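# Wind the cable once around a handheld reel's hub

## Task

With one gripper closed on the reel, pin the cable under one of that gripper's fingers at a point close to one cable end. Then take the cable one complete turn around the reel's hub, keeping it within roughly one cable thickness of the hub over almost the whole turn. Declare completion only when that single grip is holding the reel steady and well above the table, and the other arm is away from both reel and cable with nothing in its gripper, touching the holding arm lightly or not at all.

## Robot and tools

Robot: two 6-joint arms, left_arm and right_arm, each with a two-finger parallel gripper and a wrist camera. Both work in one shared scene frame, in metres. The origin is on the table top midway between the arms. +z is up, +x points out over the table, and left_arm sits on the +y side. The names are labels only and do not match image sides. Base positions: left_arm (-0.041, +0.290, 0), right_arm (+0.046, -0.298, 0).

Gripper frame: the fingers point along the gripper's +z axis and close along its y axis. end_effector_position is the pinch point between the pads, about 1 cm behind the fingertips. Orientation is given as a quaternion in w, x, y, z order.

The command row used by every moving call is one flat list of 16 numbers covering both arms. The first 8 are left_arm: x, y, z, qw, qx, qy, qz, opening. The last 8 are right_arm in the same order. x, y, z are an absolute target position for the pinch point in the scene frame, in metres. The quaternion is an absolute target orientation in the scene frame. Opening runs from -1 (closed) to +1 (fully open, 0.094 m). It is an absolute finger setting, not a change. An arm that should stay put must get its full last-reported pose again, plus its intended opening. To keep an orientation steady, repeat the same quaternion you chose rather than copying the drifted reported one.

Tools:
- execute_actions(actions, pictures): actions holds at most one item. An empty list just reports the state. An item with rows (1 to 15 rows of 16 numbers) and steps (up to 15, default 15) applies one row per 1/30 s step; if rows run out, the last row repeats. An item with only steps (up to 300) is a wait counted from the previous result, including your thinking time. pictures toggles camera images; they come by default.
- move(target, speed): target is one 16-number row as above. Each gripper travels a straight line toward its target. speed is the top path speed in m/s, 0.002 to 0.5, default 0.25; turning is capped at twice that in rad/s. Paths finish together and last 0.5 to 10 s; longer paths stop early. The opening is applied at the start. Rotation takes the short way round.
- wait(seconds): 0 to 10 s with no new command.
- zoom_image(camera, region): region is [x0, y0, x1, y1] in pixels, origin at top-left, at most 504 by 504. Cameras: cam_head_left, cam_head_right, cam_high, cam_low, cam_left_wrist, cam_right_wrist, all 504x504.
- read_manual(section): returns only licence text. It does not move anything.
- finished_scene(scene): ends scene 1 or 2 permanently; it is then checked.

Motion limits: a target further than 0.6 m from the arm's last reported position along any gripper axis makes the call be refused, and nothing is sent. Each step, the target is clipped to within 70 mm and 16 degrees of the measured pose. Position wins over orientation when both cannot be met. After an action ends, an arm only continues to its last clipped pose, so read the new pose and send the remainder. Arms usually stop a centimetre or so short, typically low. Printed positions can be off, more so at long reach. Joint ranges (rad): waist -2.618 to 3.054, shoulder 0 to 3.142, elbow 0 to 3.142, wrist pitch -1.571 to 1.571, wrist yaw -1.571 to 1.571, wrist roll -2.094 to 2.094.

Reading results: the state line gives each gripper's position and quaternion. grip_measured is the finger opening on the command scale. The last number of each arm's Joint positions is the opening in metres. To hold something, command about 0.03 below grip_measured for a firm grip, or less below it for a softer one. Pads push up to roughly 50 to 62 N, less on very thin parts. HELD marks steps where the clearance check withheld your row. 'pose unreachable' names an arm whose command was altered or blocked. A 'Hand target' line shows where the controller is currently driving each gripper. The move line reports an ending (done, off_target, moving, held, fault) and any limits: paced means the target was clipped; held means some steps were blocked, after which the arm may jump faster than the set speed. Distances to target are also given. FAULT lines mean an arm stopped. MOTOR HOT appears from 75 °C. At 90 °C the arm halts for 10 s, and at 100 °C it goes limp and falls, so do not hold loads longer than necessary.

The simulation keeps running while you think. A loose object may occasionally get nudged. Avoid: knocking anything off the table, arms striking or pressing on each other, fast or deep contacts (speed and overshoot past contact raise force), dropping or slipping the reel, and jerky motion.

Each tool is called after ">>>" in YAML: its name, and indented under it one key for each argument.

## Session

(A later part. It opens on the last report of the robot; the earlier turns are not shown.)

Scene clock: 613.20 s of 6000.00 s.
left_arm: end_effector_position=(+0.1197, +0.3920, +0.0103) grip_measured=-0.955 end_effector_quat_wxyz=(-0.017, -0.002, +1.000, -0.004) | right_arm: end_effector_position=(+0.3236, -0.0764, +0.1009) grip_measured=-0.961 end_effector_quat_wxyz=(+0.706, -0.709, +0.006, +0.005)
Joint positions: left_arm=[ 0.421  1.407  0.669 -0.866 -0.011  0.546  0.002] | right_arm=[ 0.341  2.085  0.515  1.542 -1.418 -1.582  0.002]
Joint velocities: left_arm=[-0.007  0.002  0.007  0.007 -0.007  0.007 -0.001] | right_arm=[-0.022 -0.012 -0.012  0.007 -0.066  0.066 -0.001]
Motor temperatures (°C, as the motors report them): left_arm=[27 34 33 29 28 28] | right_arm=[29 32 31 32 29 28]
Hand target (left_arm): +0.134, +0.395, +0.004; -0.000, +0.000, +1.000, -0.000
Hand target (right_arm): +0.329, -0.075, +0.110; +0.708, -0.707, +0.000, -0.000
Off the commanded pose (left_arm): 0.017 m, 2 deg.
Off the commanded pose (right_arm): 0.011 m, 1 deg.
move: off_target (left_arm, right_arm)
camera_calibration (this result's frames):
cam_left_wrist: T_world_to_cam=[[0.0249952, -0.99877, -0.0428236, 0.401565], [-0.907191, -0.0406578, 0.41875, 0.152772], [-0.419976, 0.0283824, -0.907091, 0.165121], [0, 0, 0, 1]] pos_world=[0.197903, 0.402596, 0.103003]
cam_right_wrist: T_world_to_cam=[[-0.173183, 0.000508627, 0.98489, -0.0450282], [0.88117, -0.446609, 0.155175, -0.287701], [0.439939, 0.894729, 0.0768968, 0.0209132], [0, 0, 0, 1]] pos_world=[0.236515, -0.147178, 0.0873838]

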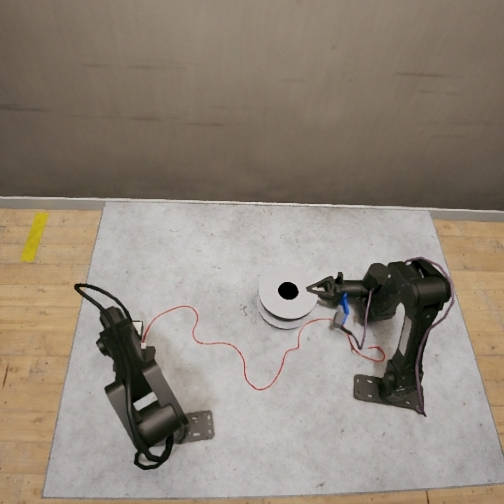

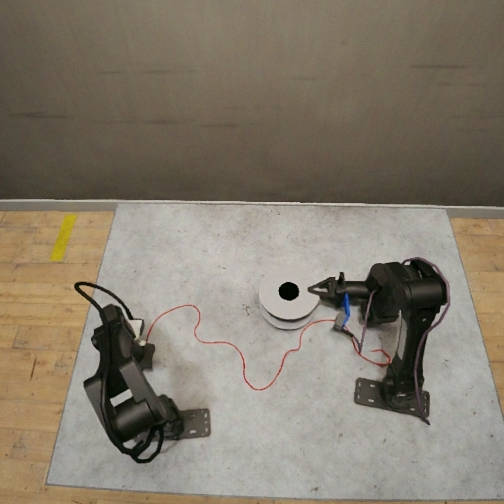

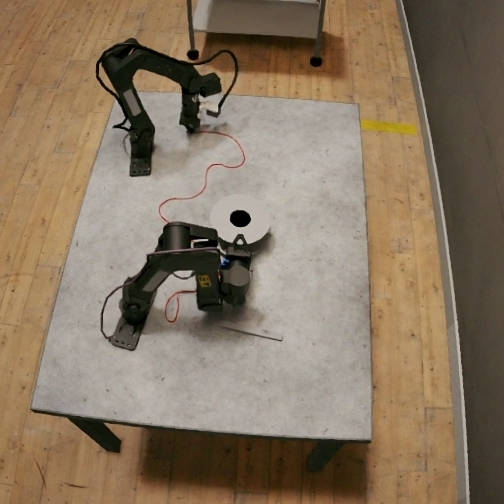

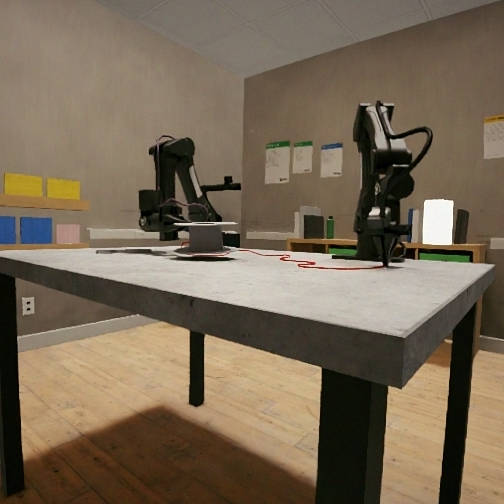

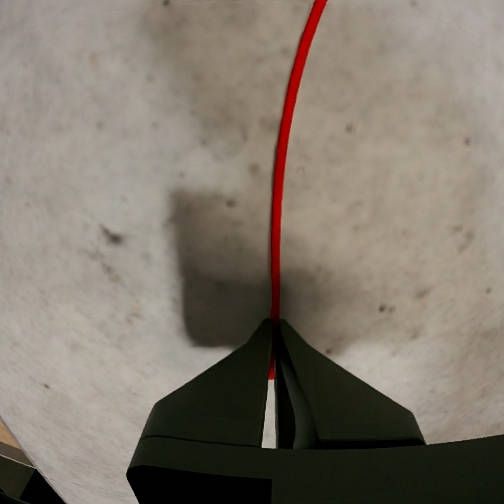

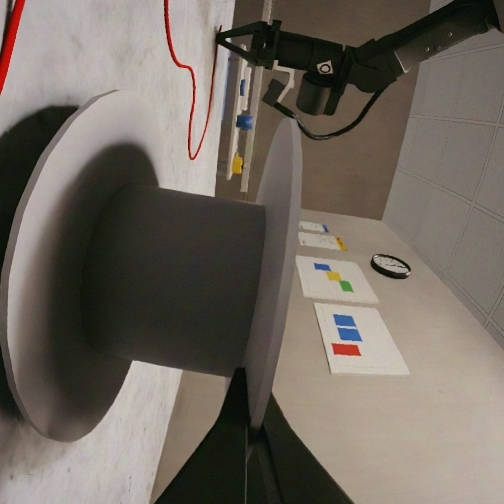

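>>> move:
  target: [0.2,0.33,0.06,0,0,1,0,-0.98,0.275,0.01,0.11,0.707,-0.707,0,0,-0.99]
  speed: 0.12

>>> move:
  target: [0.2,0.33,0.06,0,0,1,0,-0.98,0.275,0.01,0.082,0.707,-0.707,0,0,-0.99]
  speed: 0.05

>>> move:
  target: [0.2,0.33,0.06,0,0,1,0,-0.98,0.275,0.01,0.084,0.707,-0.707,0,0,-0.4]

>>> move:
  target: [0.2,0.33,0.06,0,0,1,0,-0.98,0.275,-0.06,0.084,0.707,-0.707,0,0,-0.4]
  speed: 0.1

>>> move:
  target: [0.2,0.33,0.06,0,0,1,0,-0.98,0.2,-0.07,0.15,0,-0.707,0.707,0,-0.3]

Scene clock: 625.67 s of 6000.00 s.
left_arm: end_effector_position=(+0.1927, +0.3293, +0.0555) grip_measured=-0.955 end_effector_quat_wxyz=(-0.003, -0.000, +1.000, +0.001) | right_arm: end_effector_position=(+0.2771, +0.0103, +0.1013) grip_measured=-0.961 end_effector_quat_wxyz=(+0.701, -0.713, +0.005, +0.009)
Joint positions: left_arm=[ 0.031  1.489  0.935 -1.023 -0.003  0.16   0.002] | right_arm=[ 0.697  2.046  0.453  1.555 -1.068 -1.583  0.002]
Joint velocities: left_arm=[-0.012 -0.012 -0.012 -0.037 -0.051 -0.081  0.001] | right_arm=[ 0.007  0.012 -0.017 -0.081  0.022 -0.081 -0.001]
Motor temperatures (°C, as the motors report them): left_arm=[27 34 33 30 28 28] | right_arm=[29 33 31 32 29 28]
Hand target (left_arm): +0.198, +0.328, +0.060; -0.002, +0.000, +1.000, -0.000
Hand target (right_arm): +0.275, +0.010, +0.111; +0.707, -0.707, +0.001, +0.002
Off the commanded pose (left_arm): 0.009 m, 0 deg.
Off the commanded pose (right_arm): 0.009 m, 2 deg.
joint sent to its limit (right arm) — the command would take joint 4 (wrist pitch) past its upper limit, so that joint was sent only as far as its limit.
After step 180, 5.00 s passed at rest.
move: done
camera_calibration (this result's frames):
cam_left_wrist: T_world_to_cam=[[0.0218778, -0.998409, -0.0519717, 0.34013], [-0.918769, -0.0405748, 0.392706, 0.20113], [-0.39419, 0.0391585, -0.918194, 0.230649], [0, 0, 0, 1]] pos_world=[0.26827, 0.338718, 0.150473]
cam_right_wrist: T_world_to_cam=[[-0.168109, 0.0130947, 0.985681, -0.0550624], [0.884763, -0.438898, 0.156728, -0.209257], [0.434666, 0.898441, 0.0621972, -0.0333332], [0, 0, 0, 1]] pos_world=[0.190375, -0.0611736, 0.0891437]

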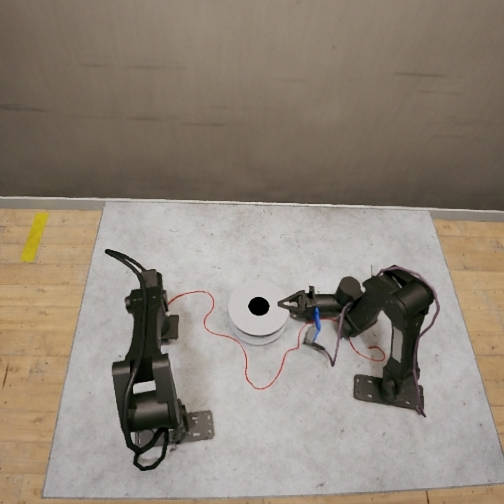

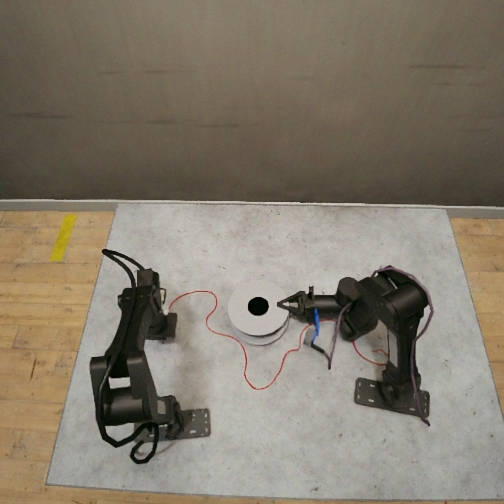

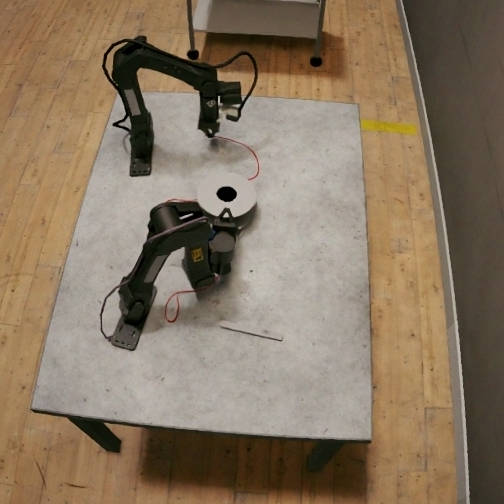

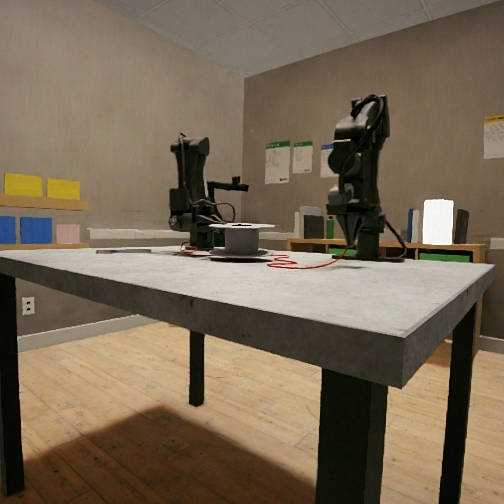

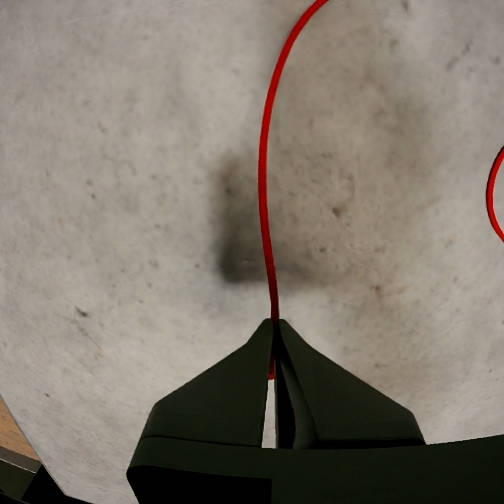

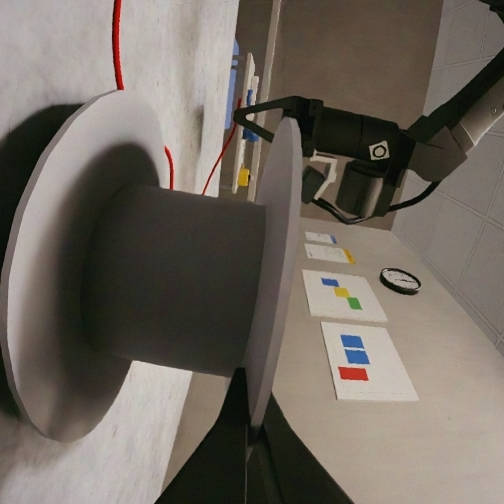

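Scene clock: 626.43 s of 6000.00 s.
left_arm: end_effector_position=(+0.1927, +0.3293, +0.0555) grip_measured=-0.955 end_effector_quat_wxyz=(-0.003, -0.000, +1.000, +0.001) | right_arm: end_effector_position=(+0.2761, +0.0098, +0.0879) grip_measured=-0.961 end_effector_quat_wxyz=(+0.696, -0.718, -0.009, -0.004)
Joint positions: left_arm=[ 0.031  1.489  0.935 -1.023 -0.003  0.16   0.002] | right_arm=[ 0.697  2.098  0.453  1.58  -1.068 -1.646  0.002]
Joint velocities: left_arm=[-0.007 -0.017 -0.002 -0.007  0.007 -0.066 -0.001] | right_arm=[ 0.007 -0.022 -0.007 -0.022 -0.051  0.007  0.   ]
Motor temperatures (°C, as the motors report them): left_arm=[27 34 33 30 28 28] | right_arm=[29 33 31 32 29 28]
Hand target (left_arm): +0.200, +0.330, +0.060; +0.000, +0.000, +1.000, +0.000
Hand target (right_arm): +0.275, +0.010, +0.082; +0.693, -0.721, -0.003, +0.002
Off the commanded pose (left_arm): 0.009 m, 0 deg.
Off the commanded pose (right_arm): 0.006 m, 2 deg.
joint sent to its limit (right arm) — the command would take joint 4 (wrist pitch) past its upper limit, so that joint was sent only as far as its limit.
move: done
camera_calibration (this result's frames):
cam_left_wrist: T_world_to_cam=[[0.0218778, -0.998409, -0.0519717, 0.34013], [-0.918769, -0.0405748, 0.392706, 0.20113], [-0.39419, 0.0391585, -0.918194, 0.230649], [0, 0, 0, 1]] pos_world=[0.26827, 0.338718, 0.150473]
cam_right_wrist: T_world_to_cam=[[-0.207069, 0.0253794, 0.977997, -0.0307147], [0.878424, -0.43526, 0.197282, -0.208417], [0.43069, 0.899947, 0.0678352, -0.0310466], [0, 0, 0, 1]] pos_world=[0.190089, -0.0619956, 0.0732618]

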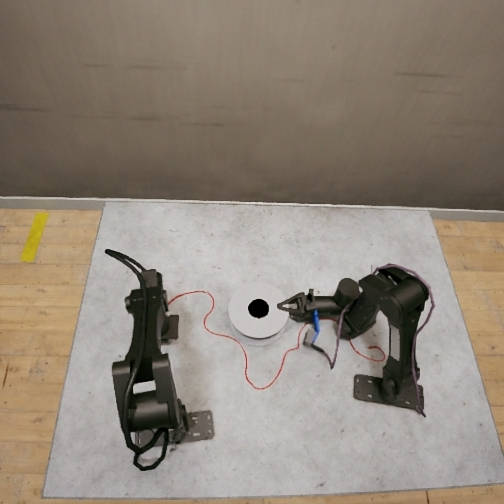

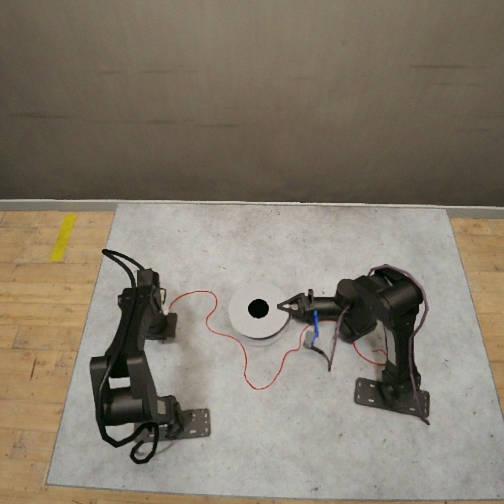

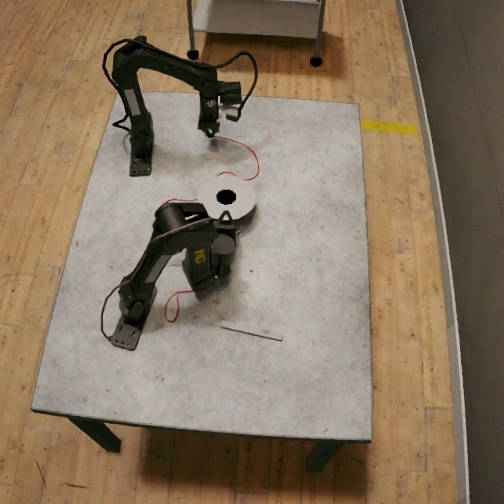

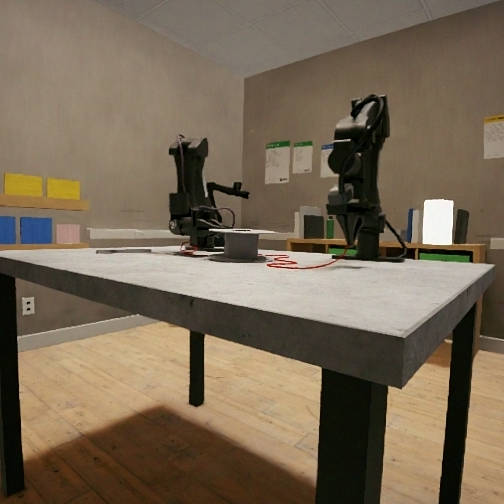

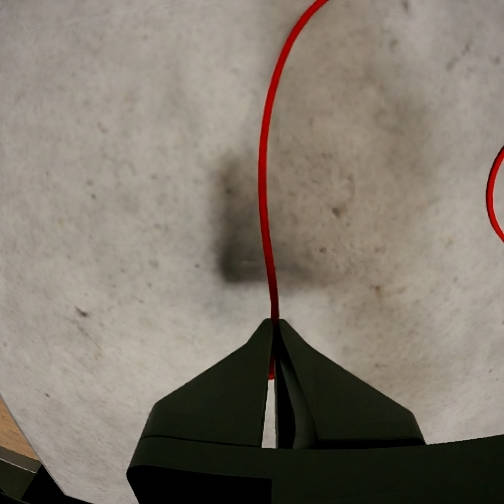

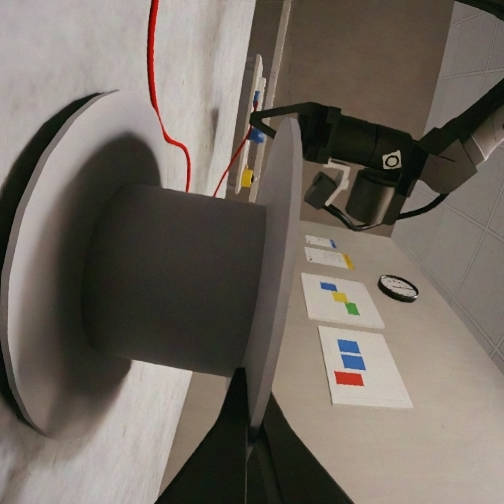

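Scene clock: 627.13 s of 6000.00 s.
left_arm: end_effector_position=(+0.1927, +0.3293, +0.0555) grip_measured=-0.955 end_effector_quat_wxyz=(-0.003, -0.000, +1.000, +0.001) | right_arm: end_effector_position=(+0.2762, +0.0098, +0.0887) grip_measured=-0.403 end_effector_quat_wxyz=(+0.697, -0.717, -0.011, -0.006)
Joint positions: left_arm=[ 0.031  1.489  0.935 -1.023 -0.003  0.16   0.002] | right_arm=[ 0.697  2.098  0.453  1.586 -1.068 -1.647  0.028]
Joint velocities: left_arm=[-0.002  0.007  0.002  0.037 -0.051 -0.007  0.001] | right_arm=[ 0.022 -0.002  0.002  0.022  0.022 -0.007  0.   ]
Motor temperatures (°C, as the motors report them): left_arm=[27 34 33 30 28 28] | right_arm=[29 33 31 32 29 28]
Hand target (left_arm): +0.200, +0.330, +0.060; +0.000, +0.000, +1.000, +0.000
Hand target (right_arm): +0.275, +0.010, +0.084; +0.694, -0.720, -0.002, +0.002
Off the commanded pose (left_arm): 0.009 m, 0 deg.
Off the commanded pose (right_arm): 0.005 m, 2 deg.
joint sent to its limit (right arm) — the command would take joint 4 (wrist pitch) past its upper limit, so that joint was sent only as far as its limit.
move: done
camera_calibration (this result's frames):
cam_left_wrist: T_world_to_cam=[[0.0218778, -0.998409, -0.0519717, 0.34013], [-0.918769, -0.0405748, 0.392706, 0.20113], [-0.39419, 0.0391585, -0.918194, 0.230649], [0, 0, 0, 1]] pos_world=[0.26827, 0.338718, 0.150473]
cam_right_wrist: T_world_to_cam=[[-0.212748, 0.0228249, 0.97684, -0.0298244], [0.877281, -0.435749, 0.201247, -0.208641], [0.430251, 0.899779, 0.0726812, -0.031453], [0, 0, 0, 1]] pos_world=[0.190225, -0.0619339, 0.0734082]

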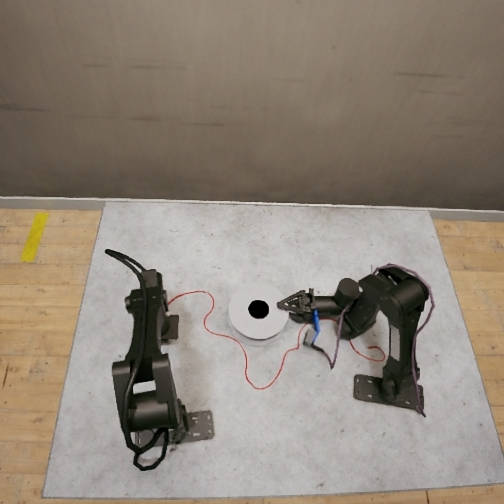

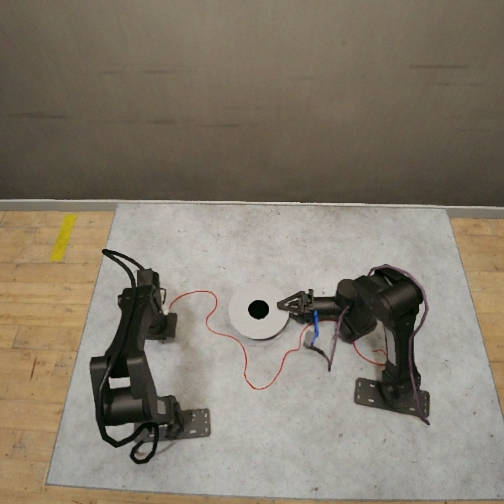

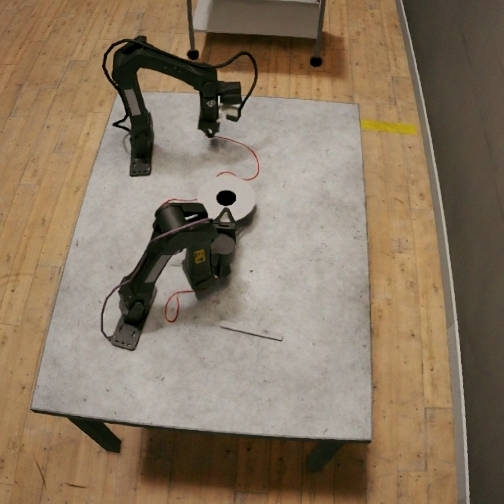

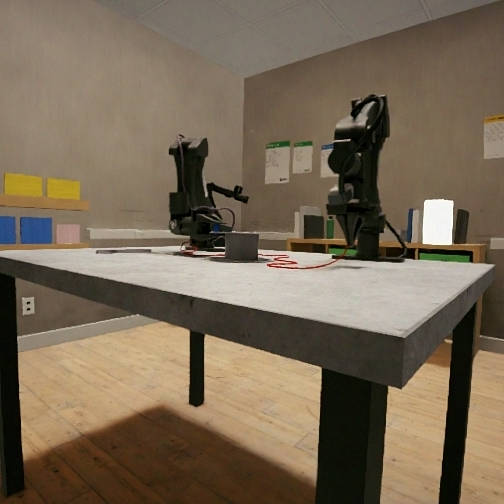

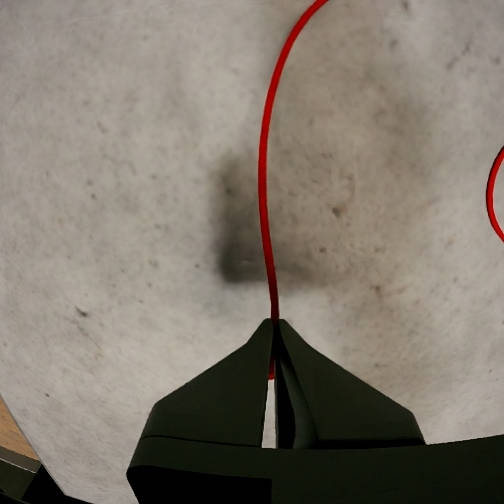

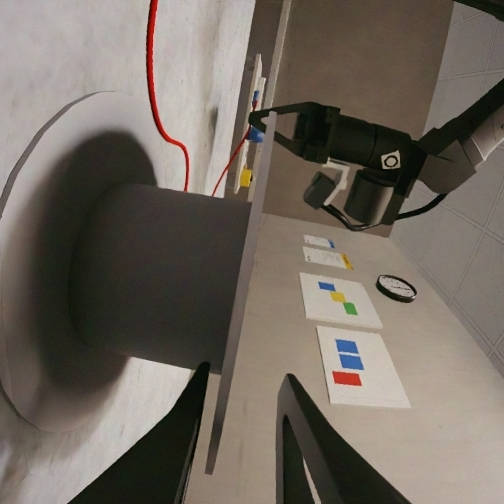

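Scene clock: 628.33 s of 6000.00 s.
left_arm: end_effector_position=(+0.1927, +0.3293, +0.0555) grip_measured=-0.955 end_effector_quat_wxyz=(-0.003, -0.000, +1.000, +0.001) | right_arm: end_effector_position=(+0.2818, -0.0569, +0.0814) grip_measured=-0.403 end_effector_quat_wxyz=(+0.695, -0.719, -0.004, -0.007)
Joint positions: left_arm=[ 0.031  1.489  0.935 -1.023 -0.003  0.16   0.002] | right_arm=[ 0.447  2.087  0.368  1.586 -1.306 -1.715  0.028]
Joint velocities: left_arm=[ 0.002  0.002  0.012 -0.007  0.051  0.037 -0.001] | right_arm=[ 0.002 -0.007 -0.012 -0.037 -0.007  0.037  0.   ]
Motor temperatures (°C, as the motors report them): left_arm=[27 34 33 30 28 28] | right_arm=[29 33 31 33 29 28]
Hand target (left_arm): +0.200, +0.330, +0.060; +0.000, +0.000, +1.000, +0.000
Hand target (right_arm): +0.276, -0.060, +0.082; +0.695, -0.719, -0.003, +0.001
Off the commanded pose (left_arm): 0.009 m, 0 deg.
Off the commanded pose (right_arm): 0.008 m, 2 deg.
joint sent to its limit (right arm) — the command would take joint 4 (wrist pitch) past its upper limit, so that joint was sent only as far as its limit.
move: done
camera_calibration (this result's frames):
cam_left_wrist: T_world_to_cam=[[0.0218778, -0.998409, -0.0519717, 0.34013], [-0.918769, -0.0405748, 0.392706, 0.20113], [-0.39419, 0.0391585, -0.918194, 0.230649], [0, 0, 0, 1]] pos_world=[0.26827, 0.338718, 0.150473]
cam_right_wrist: T_world_to_cam=[[-0.203123, 0.0312349, 0.978655, -0.0223088], [0.874684, -0.443431, 0.195696, -0.240445], [0.440079, 0.895764, 0.0627506, 0.0244814], [0, 0, 0, 1]] pos_world=[0.195008, -0.127853, 0.0673506]

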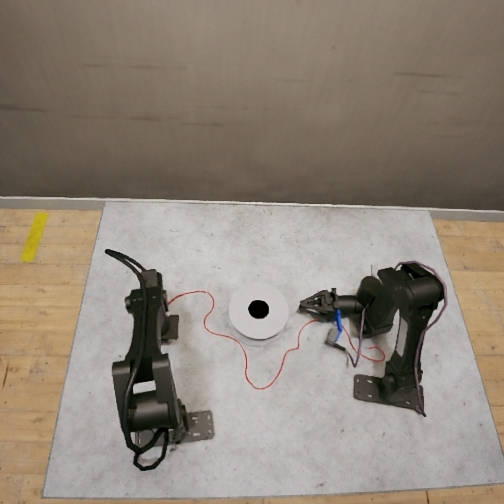

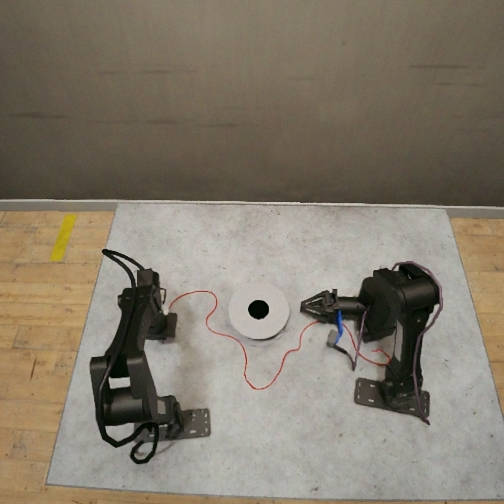

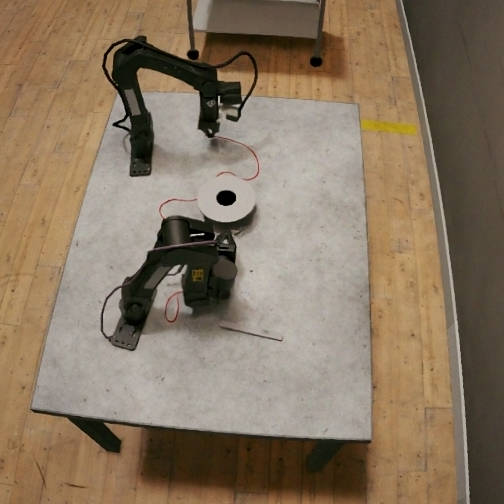

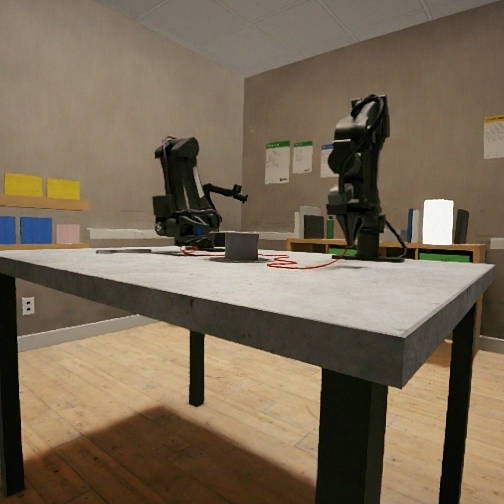

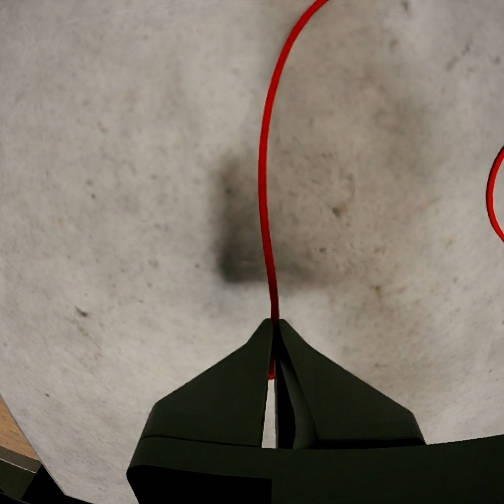

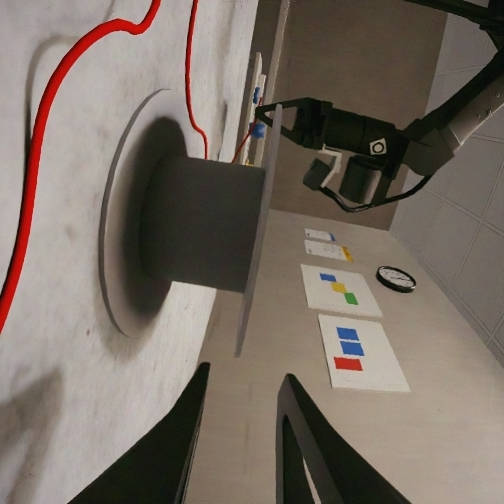

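Scene clock: 633.13 s of 6000.00 s.
left_arm: end_effector_position=(+0.1927, +0.3293, +0.0555) grip_measured=-0.955 end_effector_quat_wxyz=(-0.003, -0.000, +1.000, +0.001) | right_arm: end_effector_position=(+0.2030, -0.0740, +0.1460) grip_measured=-0.303 end_effector_quat_wxyz=(+0.000, +0.713, -0.701, -0.006)
Joint positions: left_arm=[ 0.031  1.489  0.935 -1.023 -0.003  0.16   0.002] | right_arm=[ 1.139  1.575  1.382 -1.376 -0.011 -0.638  0.033]
Joint velocities: left_arm=[-0.007 -0.002  0.007 -0.022  0.095 -0.022  0.   ] | right_arm=[-0.012 -0.007  0.002 -0.081 -0.066  0.022 -0.   ]
Motor temperatures (°C, as the motors report them): left_arm=[27 34 33 29 28 28] | right_arm=[29 33 31 32 29 28]
Hand target (left_arm): +0.200, +0.330, +0.060; +0.000, +0.000, +1.000, +0.000
Hand target (right_arm): +0.200, -0.069, +0.149; +0.003, +0.714, -0.700, -0.012
Off the commanded pose (left_arm): 0.009 m, 0 deg.
Off the commanded pose (right_arm): 0.006 m, 1 deg.
move: done
camera_calibration (this result's frames):
cam_left_wrist: T_world_to_cam=[[0.0218778, -0.998409, -0.0519717, 0.34013], [-0.918769, -0.0405748, 0.392706, 0.20113], [-0.39419, 0.0391585, -0.918194, 0.230649], [0, 0, 0, 1]] pos_world=[0.26827, 0.338718, 0.150473]
cam_right_wrist: T_world_to_cam=[[0.97878, 0.204897, -0.00251173, -0.184848], [0.185256, -0.879585, 0.438189, -0.119426], [0.0875744, -0.429356, -0.898879, 0.184361], [0, 0, 0, 1]] pos_world=[0.186904, 0.011986, 0.217585]

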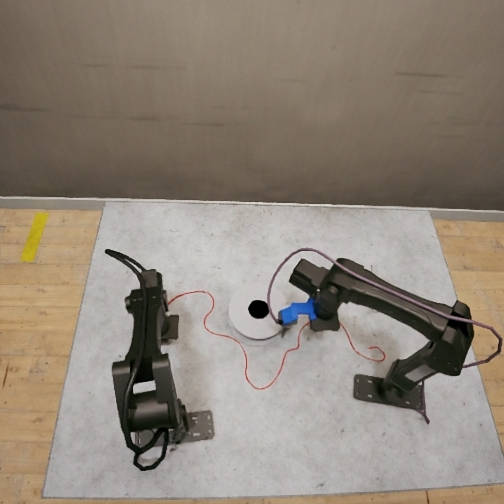

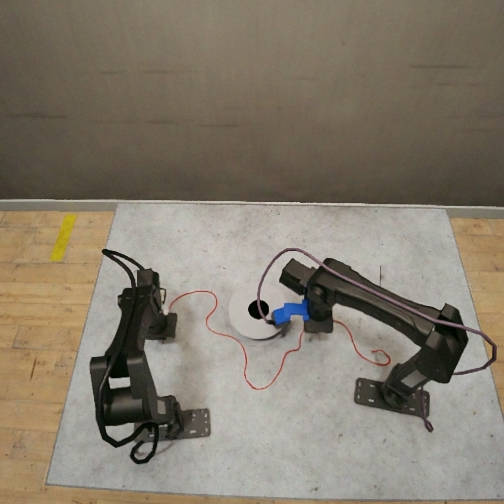

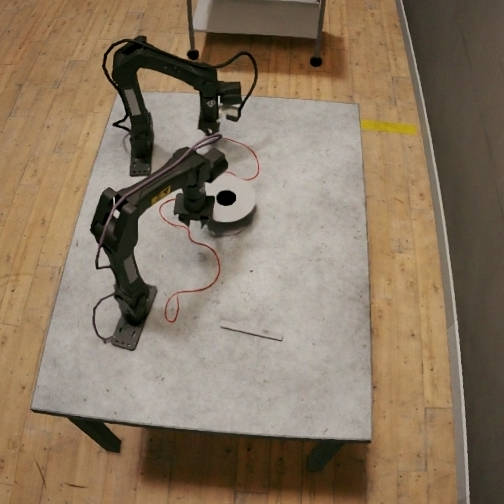

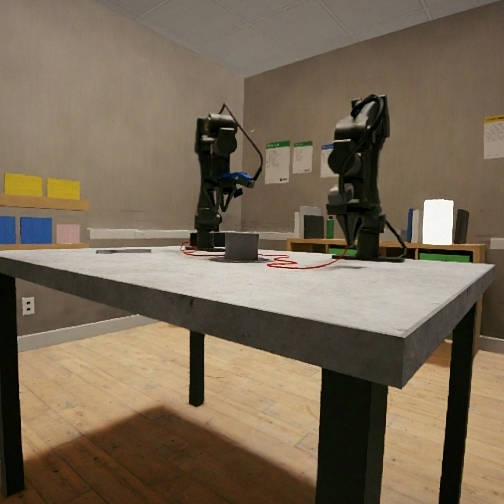

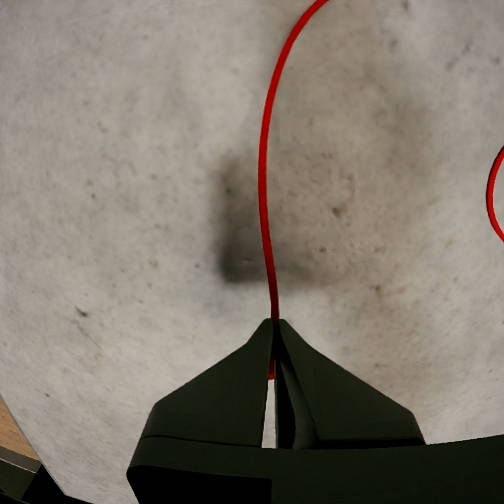

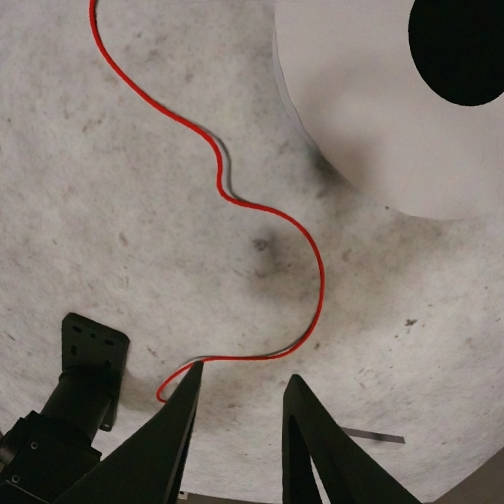

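>>> move:
  target: [0.2,0.33,0.06,0,0,1,0,-0.98,0.125,0.006,0.12,0,0.242,0.97,0,-0.3]

>>> move:
  target: [0.2,0.33,0.06,0,0,1,0,-0.98,0.125,0.006,0.01,0,0.242,0.97,0,-0.3]
  speed: 0.12

>>> move:
  target: [0.2,0.33,0.06,0,0,1,0,-0.98,0.125,0.006,0.008,0,0.242,0.97,0,-0.99]

Scene clock: 648.33 s of 6000.00 s.
left_arm: end_effector_position=(+0.1927, +0.3293, +0.0555) grip_measured=-0.955 end_effector_quat_wxyz=(-0.003, -0.000, +1.000, +0.001) | right_arm: end_effector_position=(+0.1253, -0.0004, +0.1198) grip_measured=-0.303 end_effector_quat_wxyz=(-0.006, +0.242, +0.970, -0.003)
Joint positions: left_arm=[ 0.031  1.489  0.935 -1.023 -0.003  0.16   0.002] | right_arm=[ 1.491  1.714  1.428 -1.291 -0.011  1.791  0.033]
Joint velocities: left_arm=[-0.022 -0.007 -0.017  0.022 -0.037 -0.007  0.   ] | right_arm=[ 0.007 -0.002  0.007  0.051 -0.022  0.022  0.   ]
Motor temperatures (°C, as the motors report them): left_arm=[27 34 34 29 28 28] | right_arm=[29 33 31 31 29 28]
Hand target (left_arm): +0.200, +0.330, +0.060; +0.000, +0.000, +1.000, +0.000
Hand target (right_arm): +0.124, +0.007, +0.121; -0.005, +0.242, +0.970, +0.002
Off the commanded pose (left_arm): 0.009 m, 0 deg.
Off the commanded pose (right_arm): 0.006 m, 1 deg.
After step 180, 4.47 s passed at rest.
move: done
camera_calibration (this result's frames):
cam_left_wrist: T_world_to_cam=[[0.0218778, -0.998409, -0.0519717, 0.34013], [-0.918769, -0.0405748, 0.392706, 0.20113], [-0.39419, 0.0391585, -0.918194, 0.230649], [0, 0, 0, 1]] pos_world=[0.26827, 0.338718, 0.150473]
cam_right_wrist: T_world_to_cam=[[-0.294719, -0.955528, 0.0103363, 0.0335759], [-0.848873, 0.266759, 0.456348, 0.0989734], [-0.438811, 0.12572, -0.889741, 0.264299], [0, 0, 0, 1]] pos_world=[0.209889, -0.027547, 0.189644]

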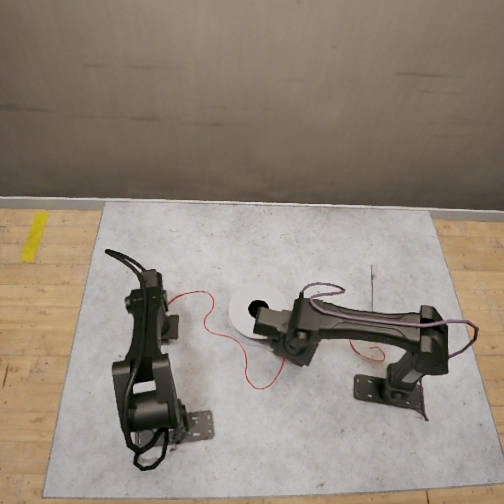

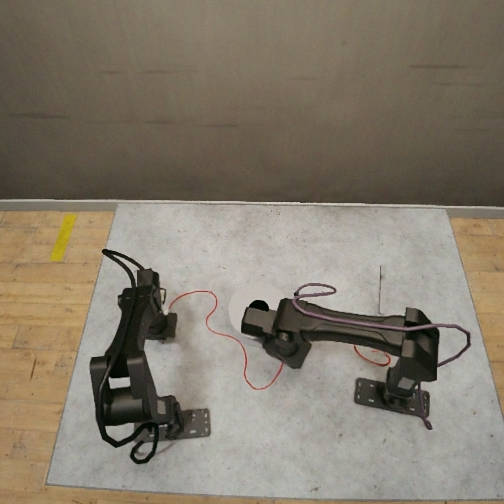

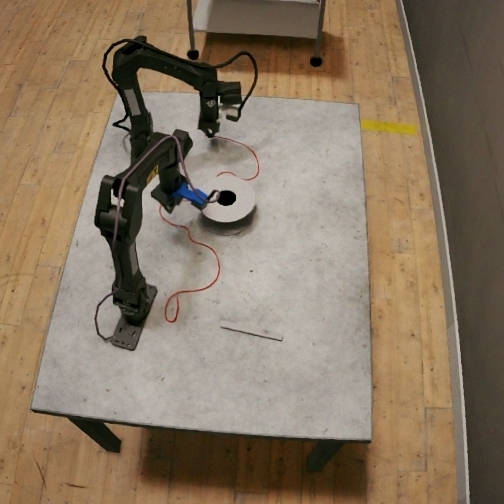

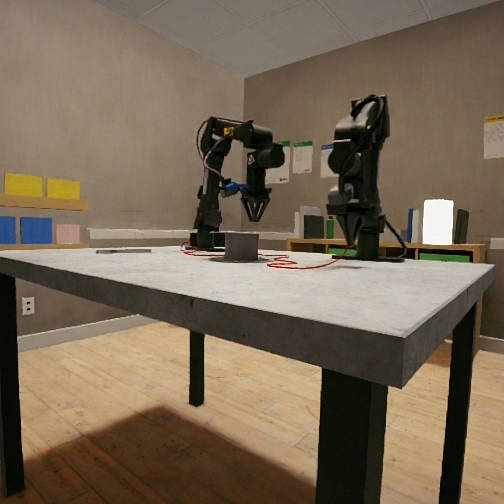

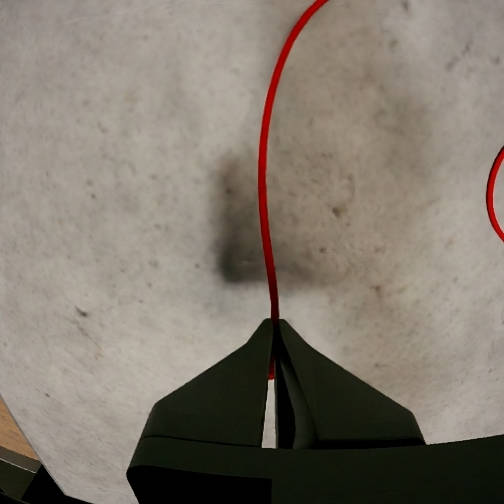

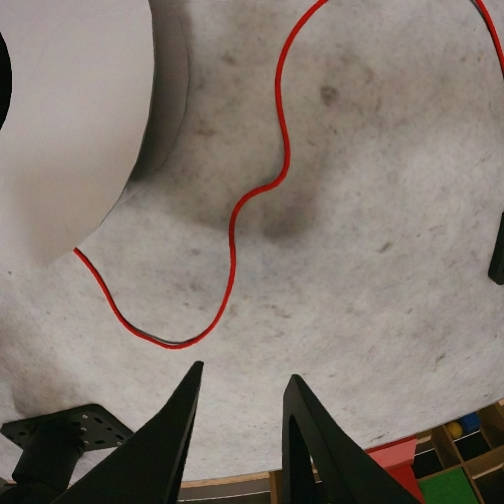

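Scene clock: 649.83 s of 6000.00 s.
left_arm: end_effector_position=(+0.1927, +0.3293, +0.0555) grip_measured=-0.955 end_effector_quat_wxyz=(-0.003, -0.000, +1.000, +0.001) | right_arm: end_effector_position=(+0.1285, +0.0115, +0.0165) grip_measured=-0.303 end_effector_quat_wxyz=(-0.005, +0.244, +0.970, +0.010)
Joint positions: left_arm=[ 0.031  1.489  0.935 -1.023 -0.003  0.16   0.002] | right_arm=[ 1.491  1.832  1.146 -0.866 -0.011  1.796  0.033]
Joint velocities: left_arm=[ 0.017 -0.007 -0.002  0.022  0.095 -0.037  0.001] | right_arm=[-0.002 -0.007  0.002  0.022 -0.022 -0.007  0.   ]
Motor temperatures (°C, as the motors report them): left_arm=[27 34 34 29 28 28] | right_arm=[29 33 31 31 29 28]
Hand target (left_arm): +0.200, +0.330, +0.060; +0.000, +0.000, +1.000, +0.000
Hand target (right_arm): +0.125, +0.008, +0.010; -0.000, +0.242, +0.970, -0.000
Off the commanded pose (left_arm): 0.009 m, 0 deg.
Off the commanded pose (right_arm): 0.009 m, 1 deg.
move: done
camera_calibration (this result's frames):
cam_left_wrist: T_world_to_cam=[[0.0218778, -0.998409, -0.0519717, 0.34013], [-0.918769, -0.0405748, 0.392706, 0.20113], [-0.39419, 0.0391585, -0.918194, 0.230649], [0, 0, 0, 1]] pos_world=[0.26827, 0.338718, 0.150473]
cam_right_wrist: T_world_to_cam=[[-0.299439, -0.954001, -0.0147703, 0.0479976], [-0.850599, 0.259907, 0.457088, 0.145998], [-0.432223, 0.149434, -0.889299, 0.171224], [0, 0, 0, 1]] pos_world=[0.212566, -0.0177428, 0.0862444]

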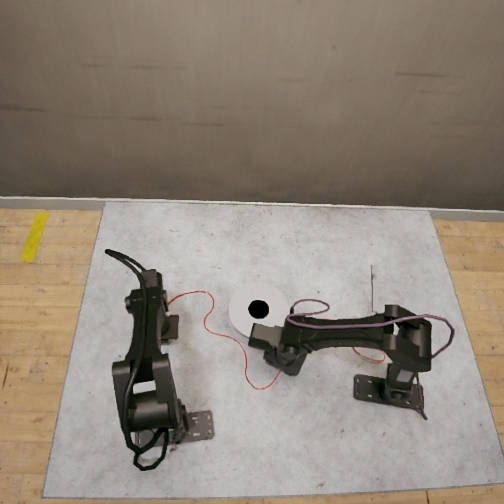

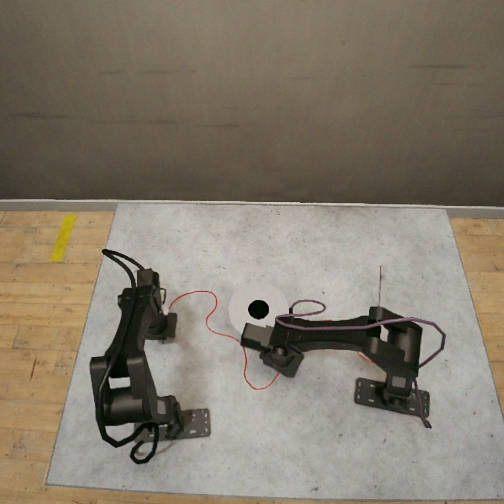

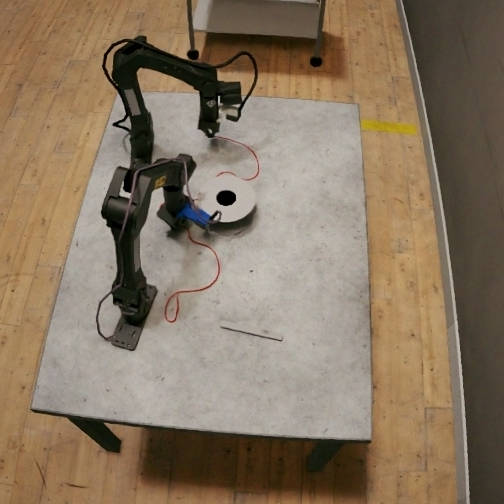

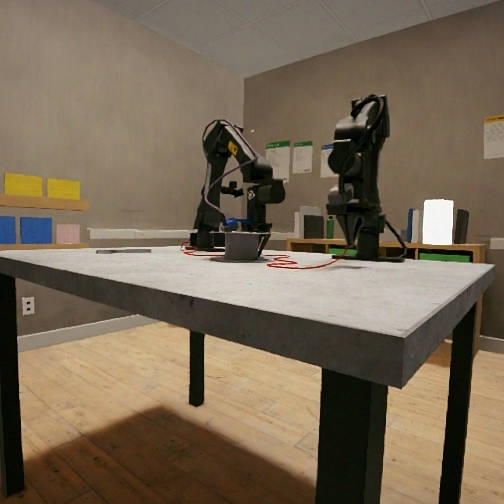

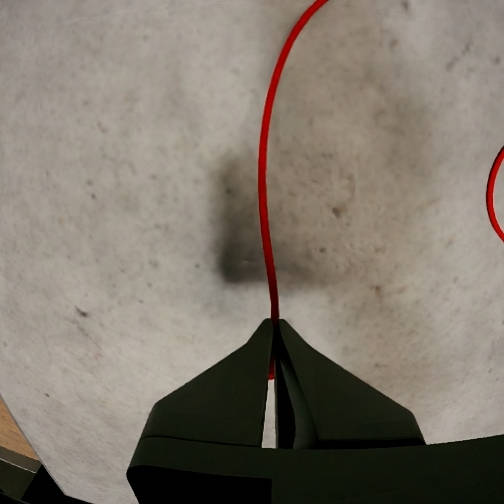

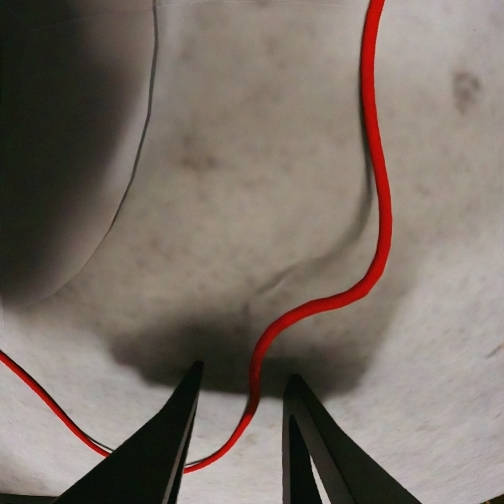

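Scene clock: 650.53 s of 6000.00 s.
left_arm: end_effector_position=(+0.1927, +0.3293, +0.0555) grip_measured=-0.955 end_effector_quat_wxyz=(-0.003, -0.000, +1.000, +0.001) | right_arm: end_effector_position=(+0.1292, +0.0139, +0.0166) grip_measured=-0.966 end_effector_quat_wxyz=(-0.005, +0.244, +0.970, +0.015)
Joint positions: left_arm=[ 0.031  1.489  0.935 -1.023 -0.003  0.16   0.002] | right_arm=[ 1.491  1.832  1.146 -0.856 -0.011  1.796  0.002]
Joint velocities: left_arm=[-0.007 -0.012 -0.002 -0.022  0.037 -0.022  0.   ] | right_arm=[-0.007  0.007 -0.002 -0.022 -0.007 -0.022  0.001]
Motor temperatures (°C, as the motors report them): left_arm=[27 34 34 29 28 28] | right_arm=[29 33 31 31 29 28]
Hand target (left_arm): +0.200, +0.330, +0.060; +0.000, +0.000, +1.000, +0.000
Hand target (right_arm): +0.125, +0.006, +0.008; -0.000, +0.242, +0.970, -0.000
Off the commanded pose (left_arm): 0.009 m, 0 deg.
Off the commanded pose (right_arm): 0.012 m, 2 deg.
move: off_target (right_arm)
camera_calibration (this result's frames):
cam_left_wrist: T_world_to_cam=[[0.0218778, -0.998409, -0.0519717, 0.34013], [-0.918769, -0.0405748, 0.392706, 0.20113], [-0.39419, 0.0391585, -0.918194, 0.230649], [0, 0, 0, 1]] pos_world=[0.26827, 0.338718, 0.150473]
cam_right_wrist: T_world_to_cam=[[-0.299387, -0.953812, -0.0246805, 0.050617], [-0.851803, 0.255535, 0.457311, 0.146124], [-0.429882, 0.157936, -0.888964, 0.170777], [0, 0, 0, 1]] pos_world=[0.213036, -0.0160323, 0.0862395]

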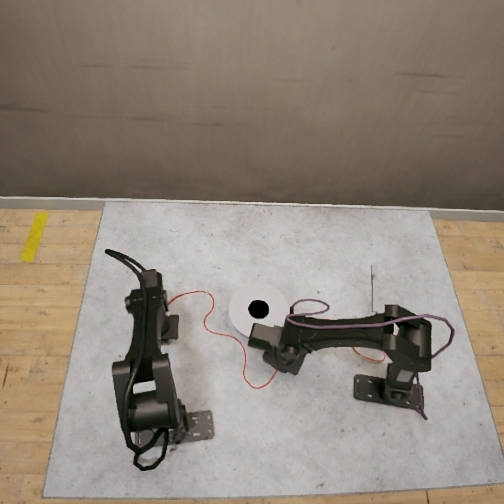

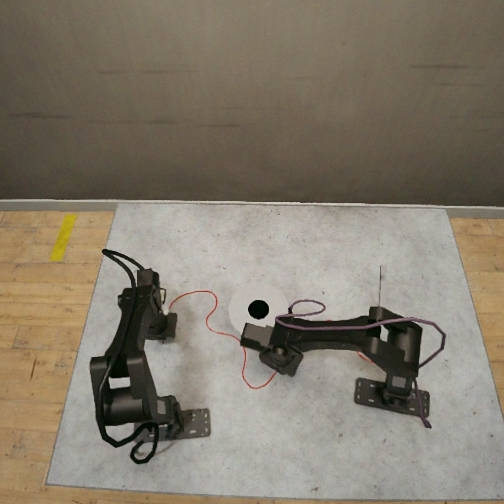

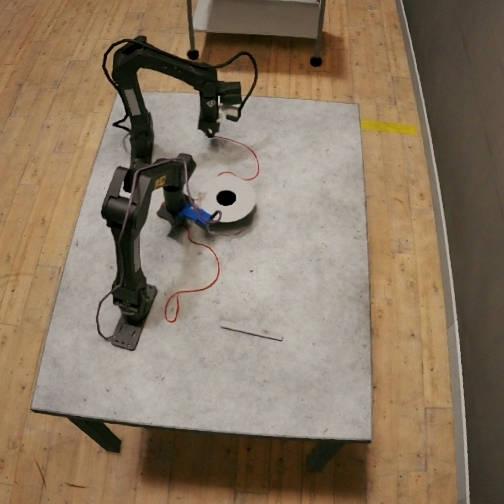

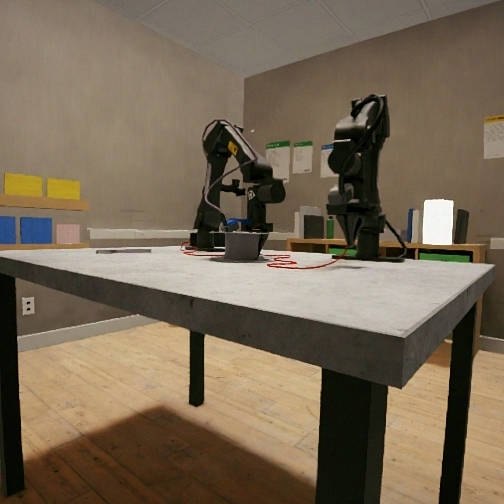

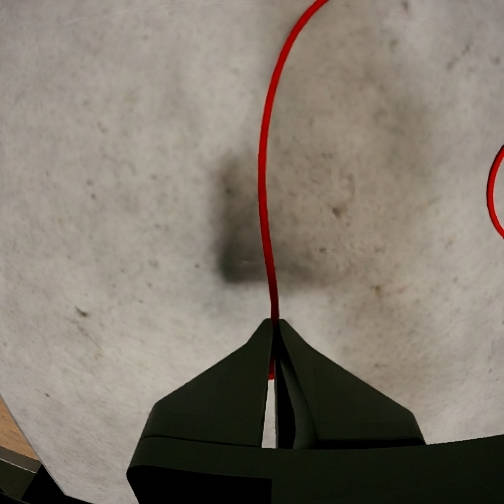

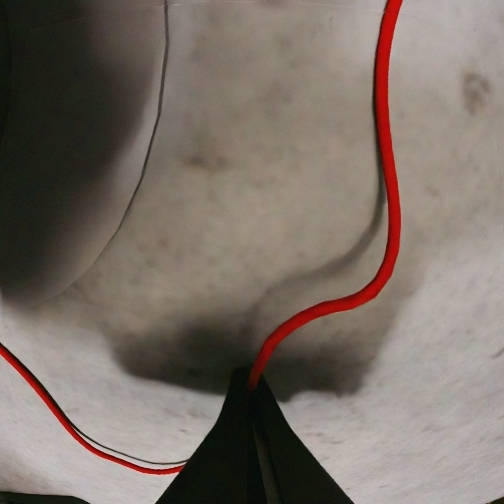

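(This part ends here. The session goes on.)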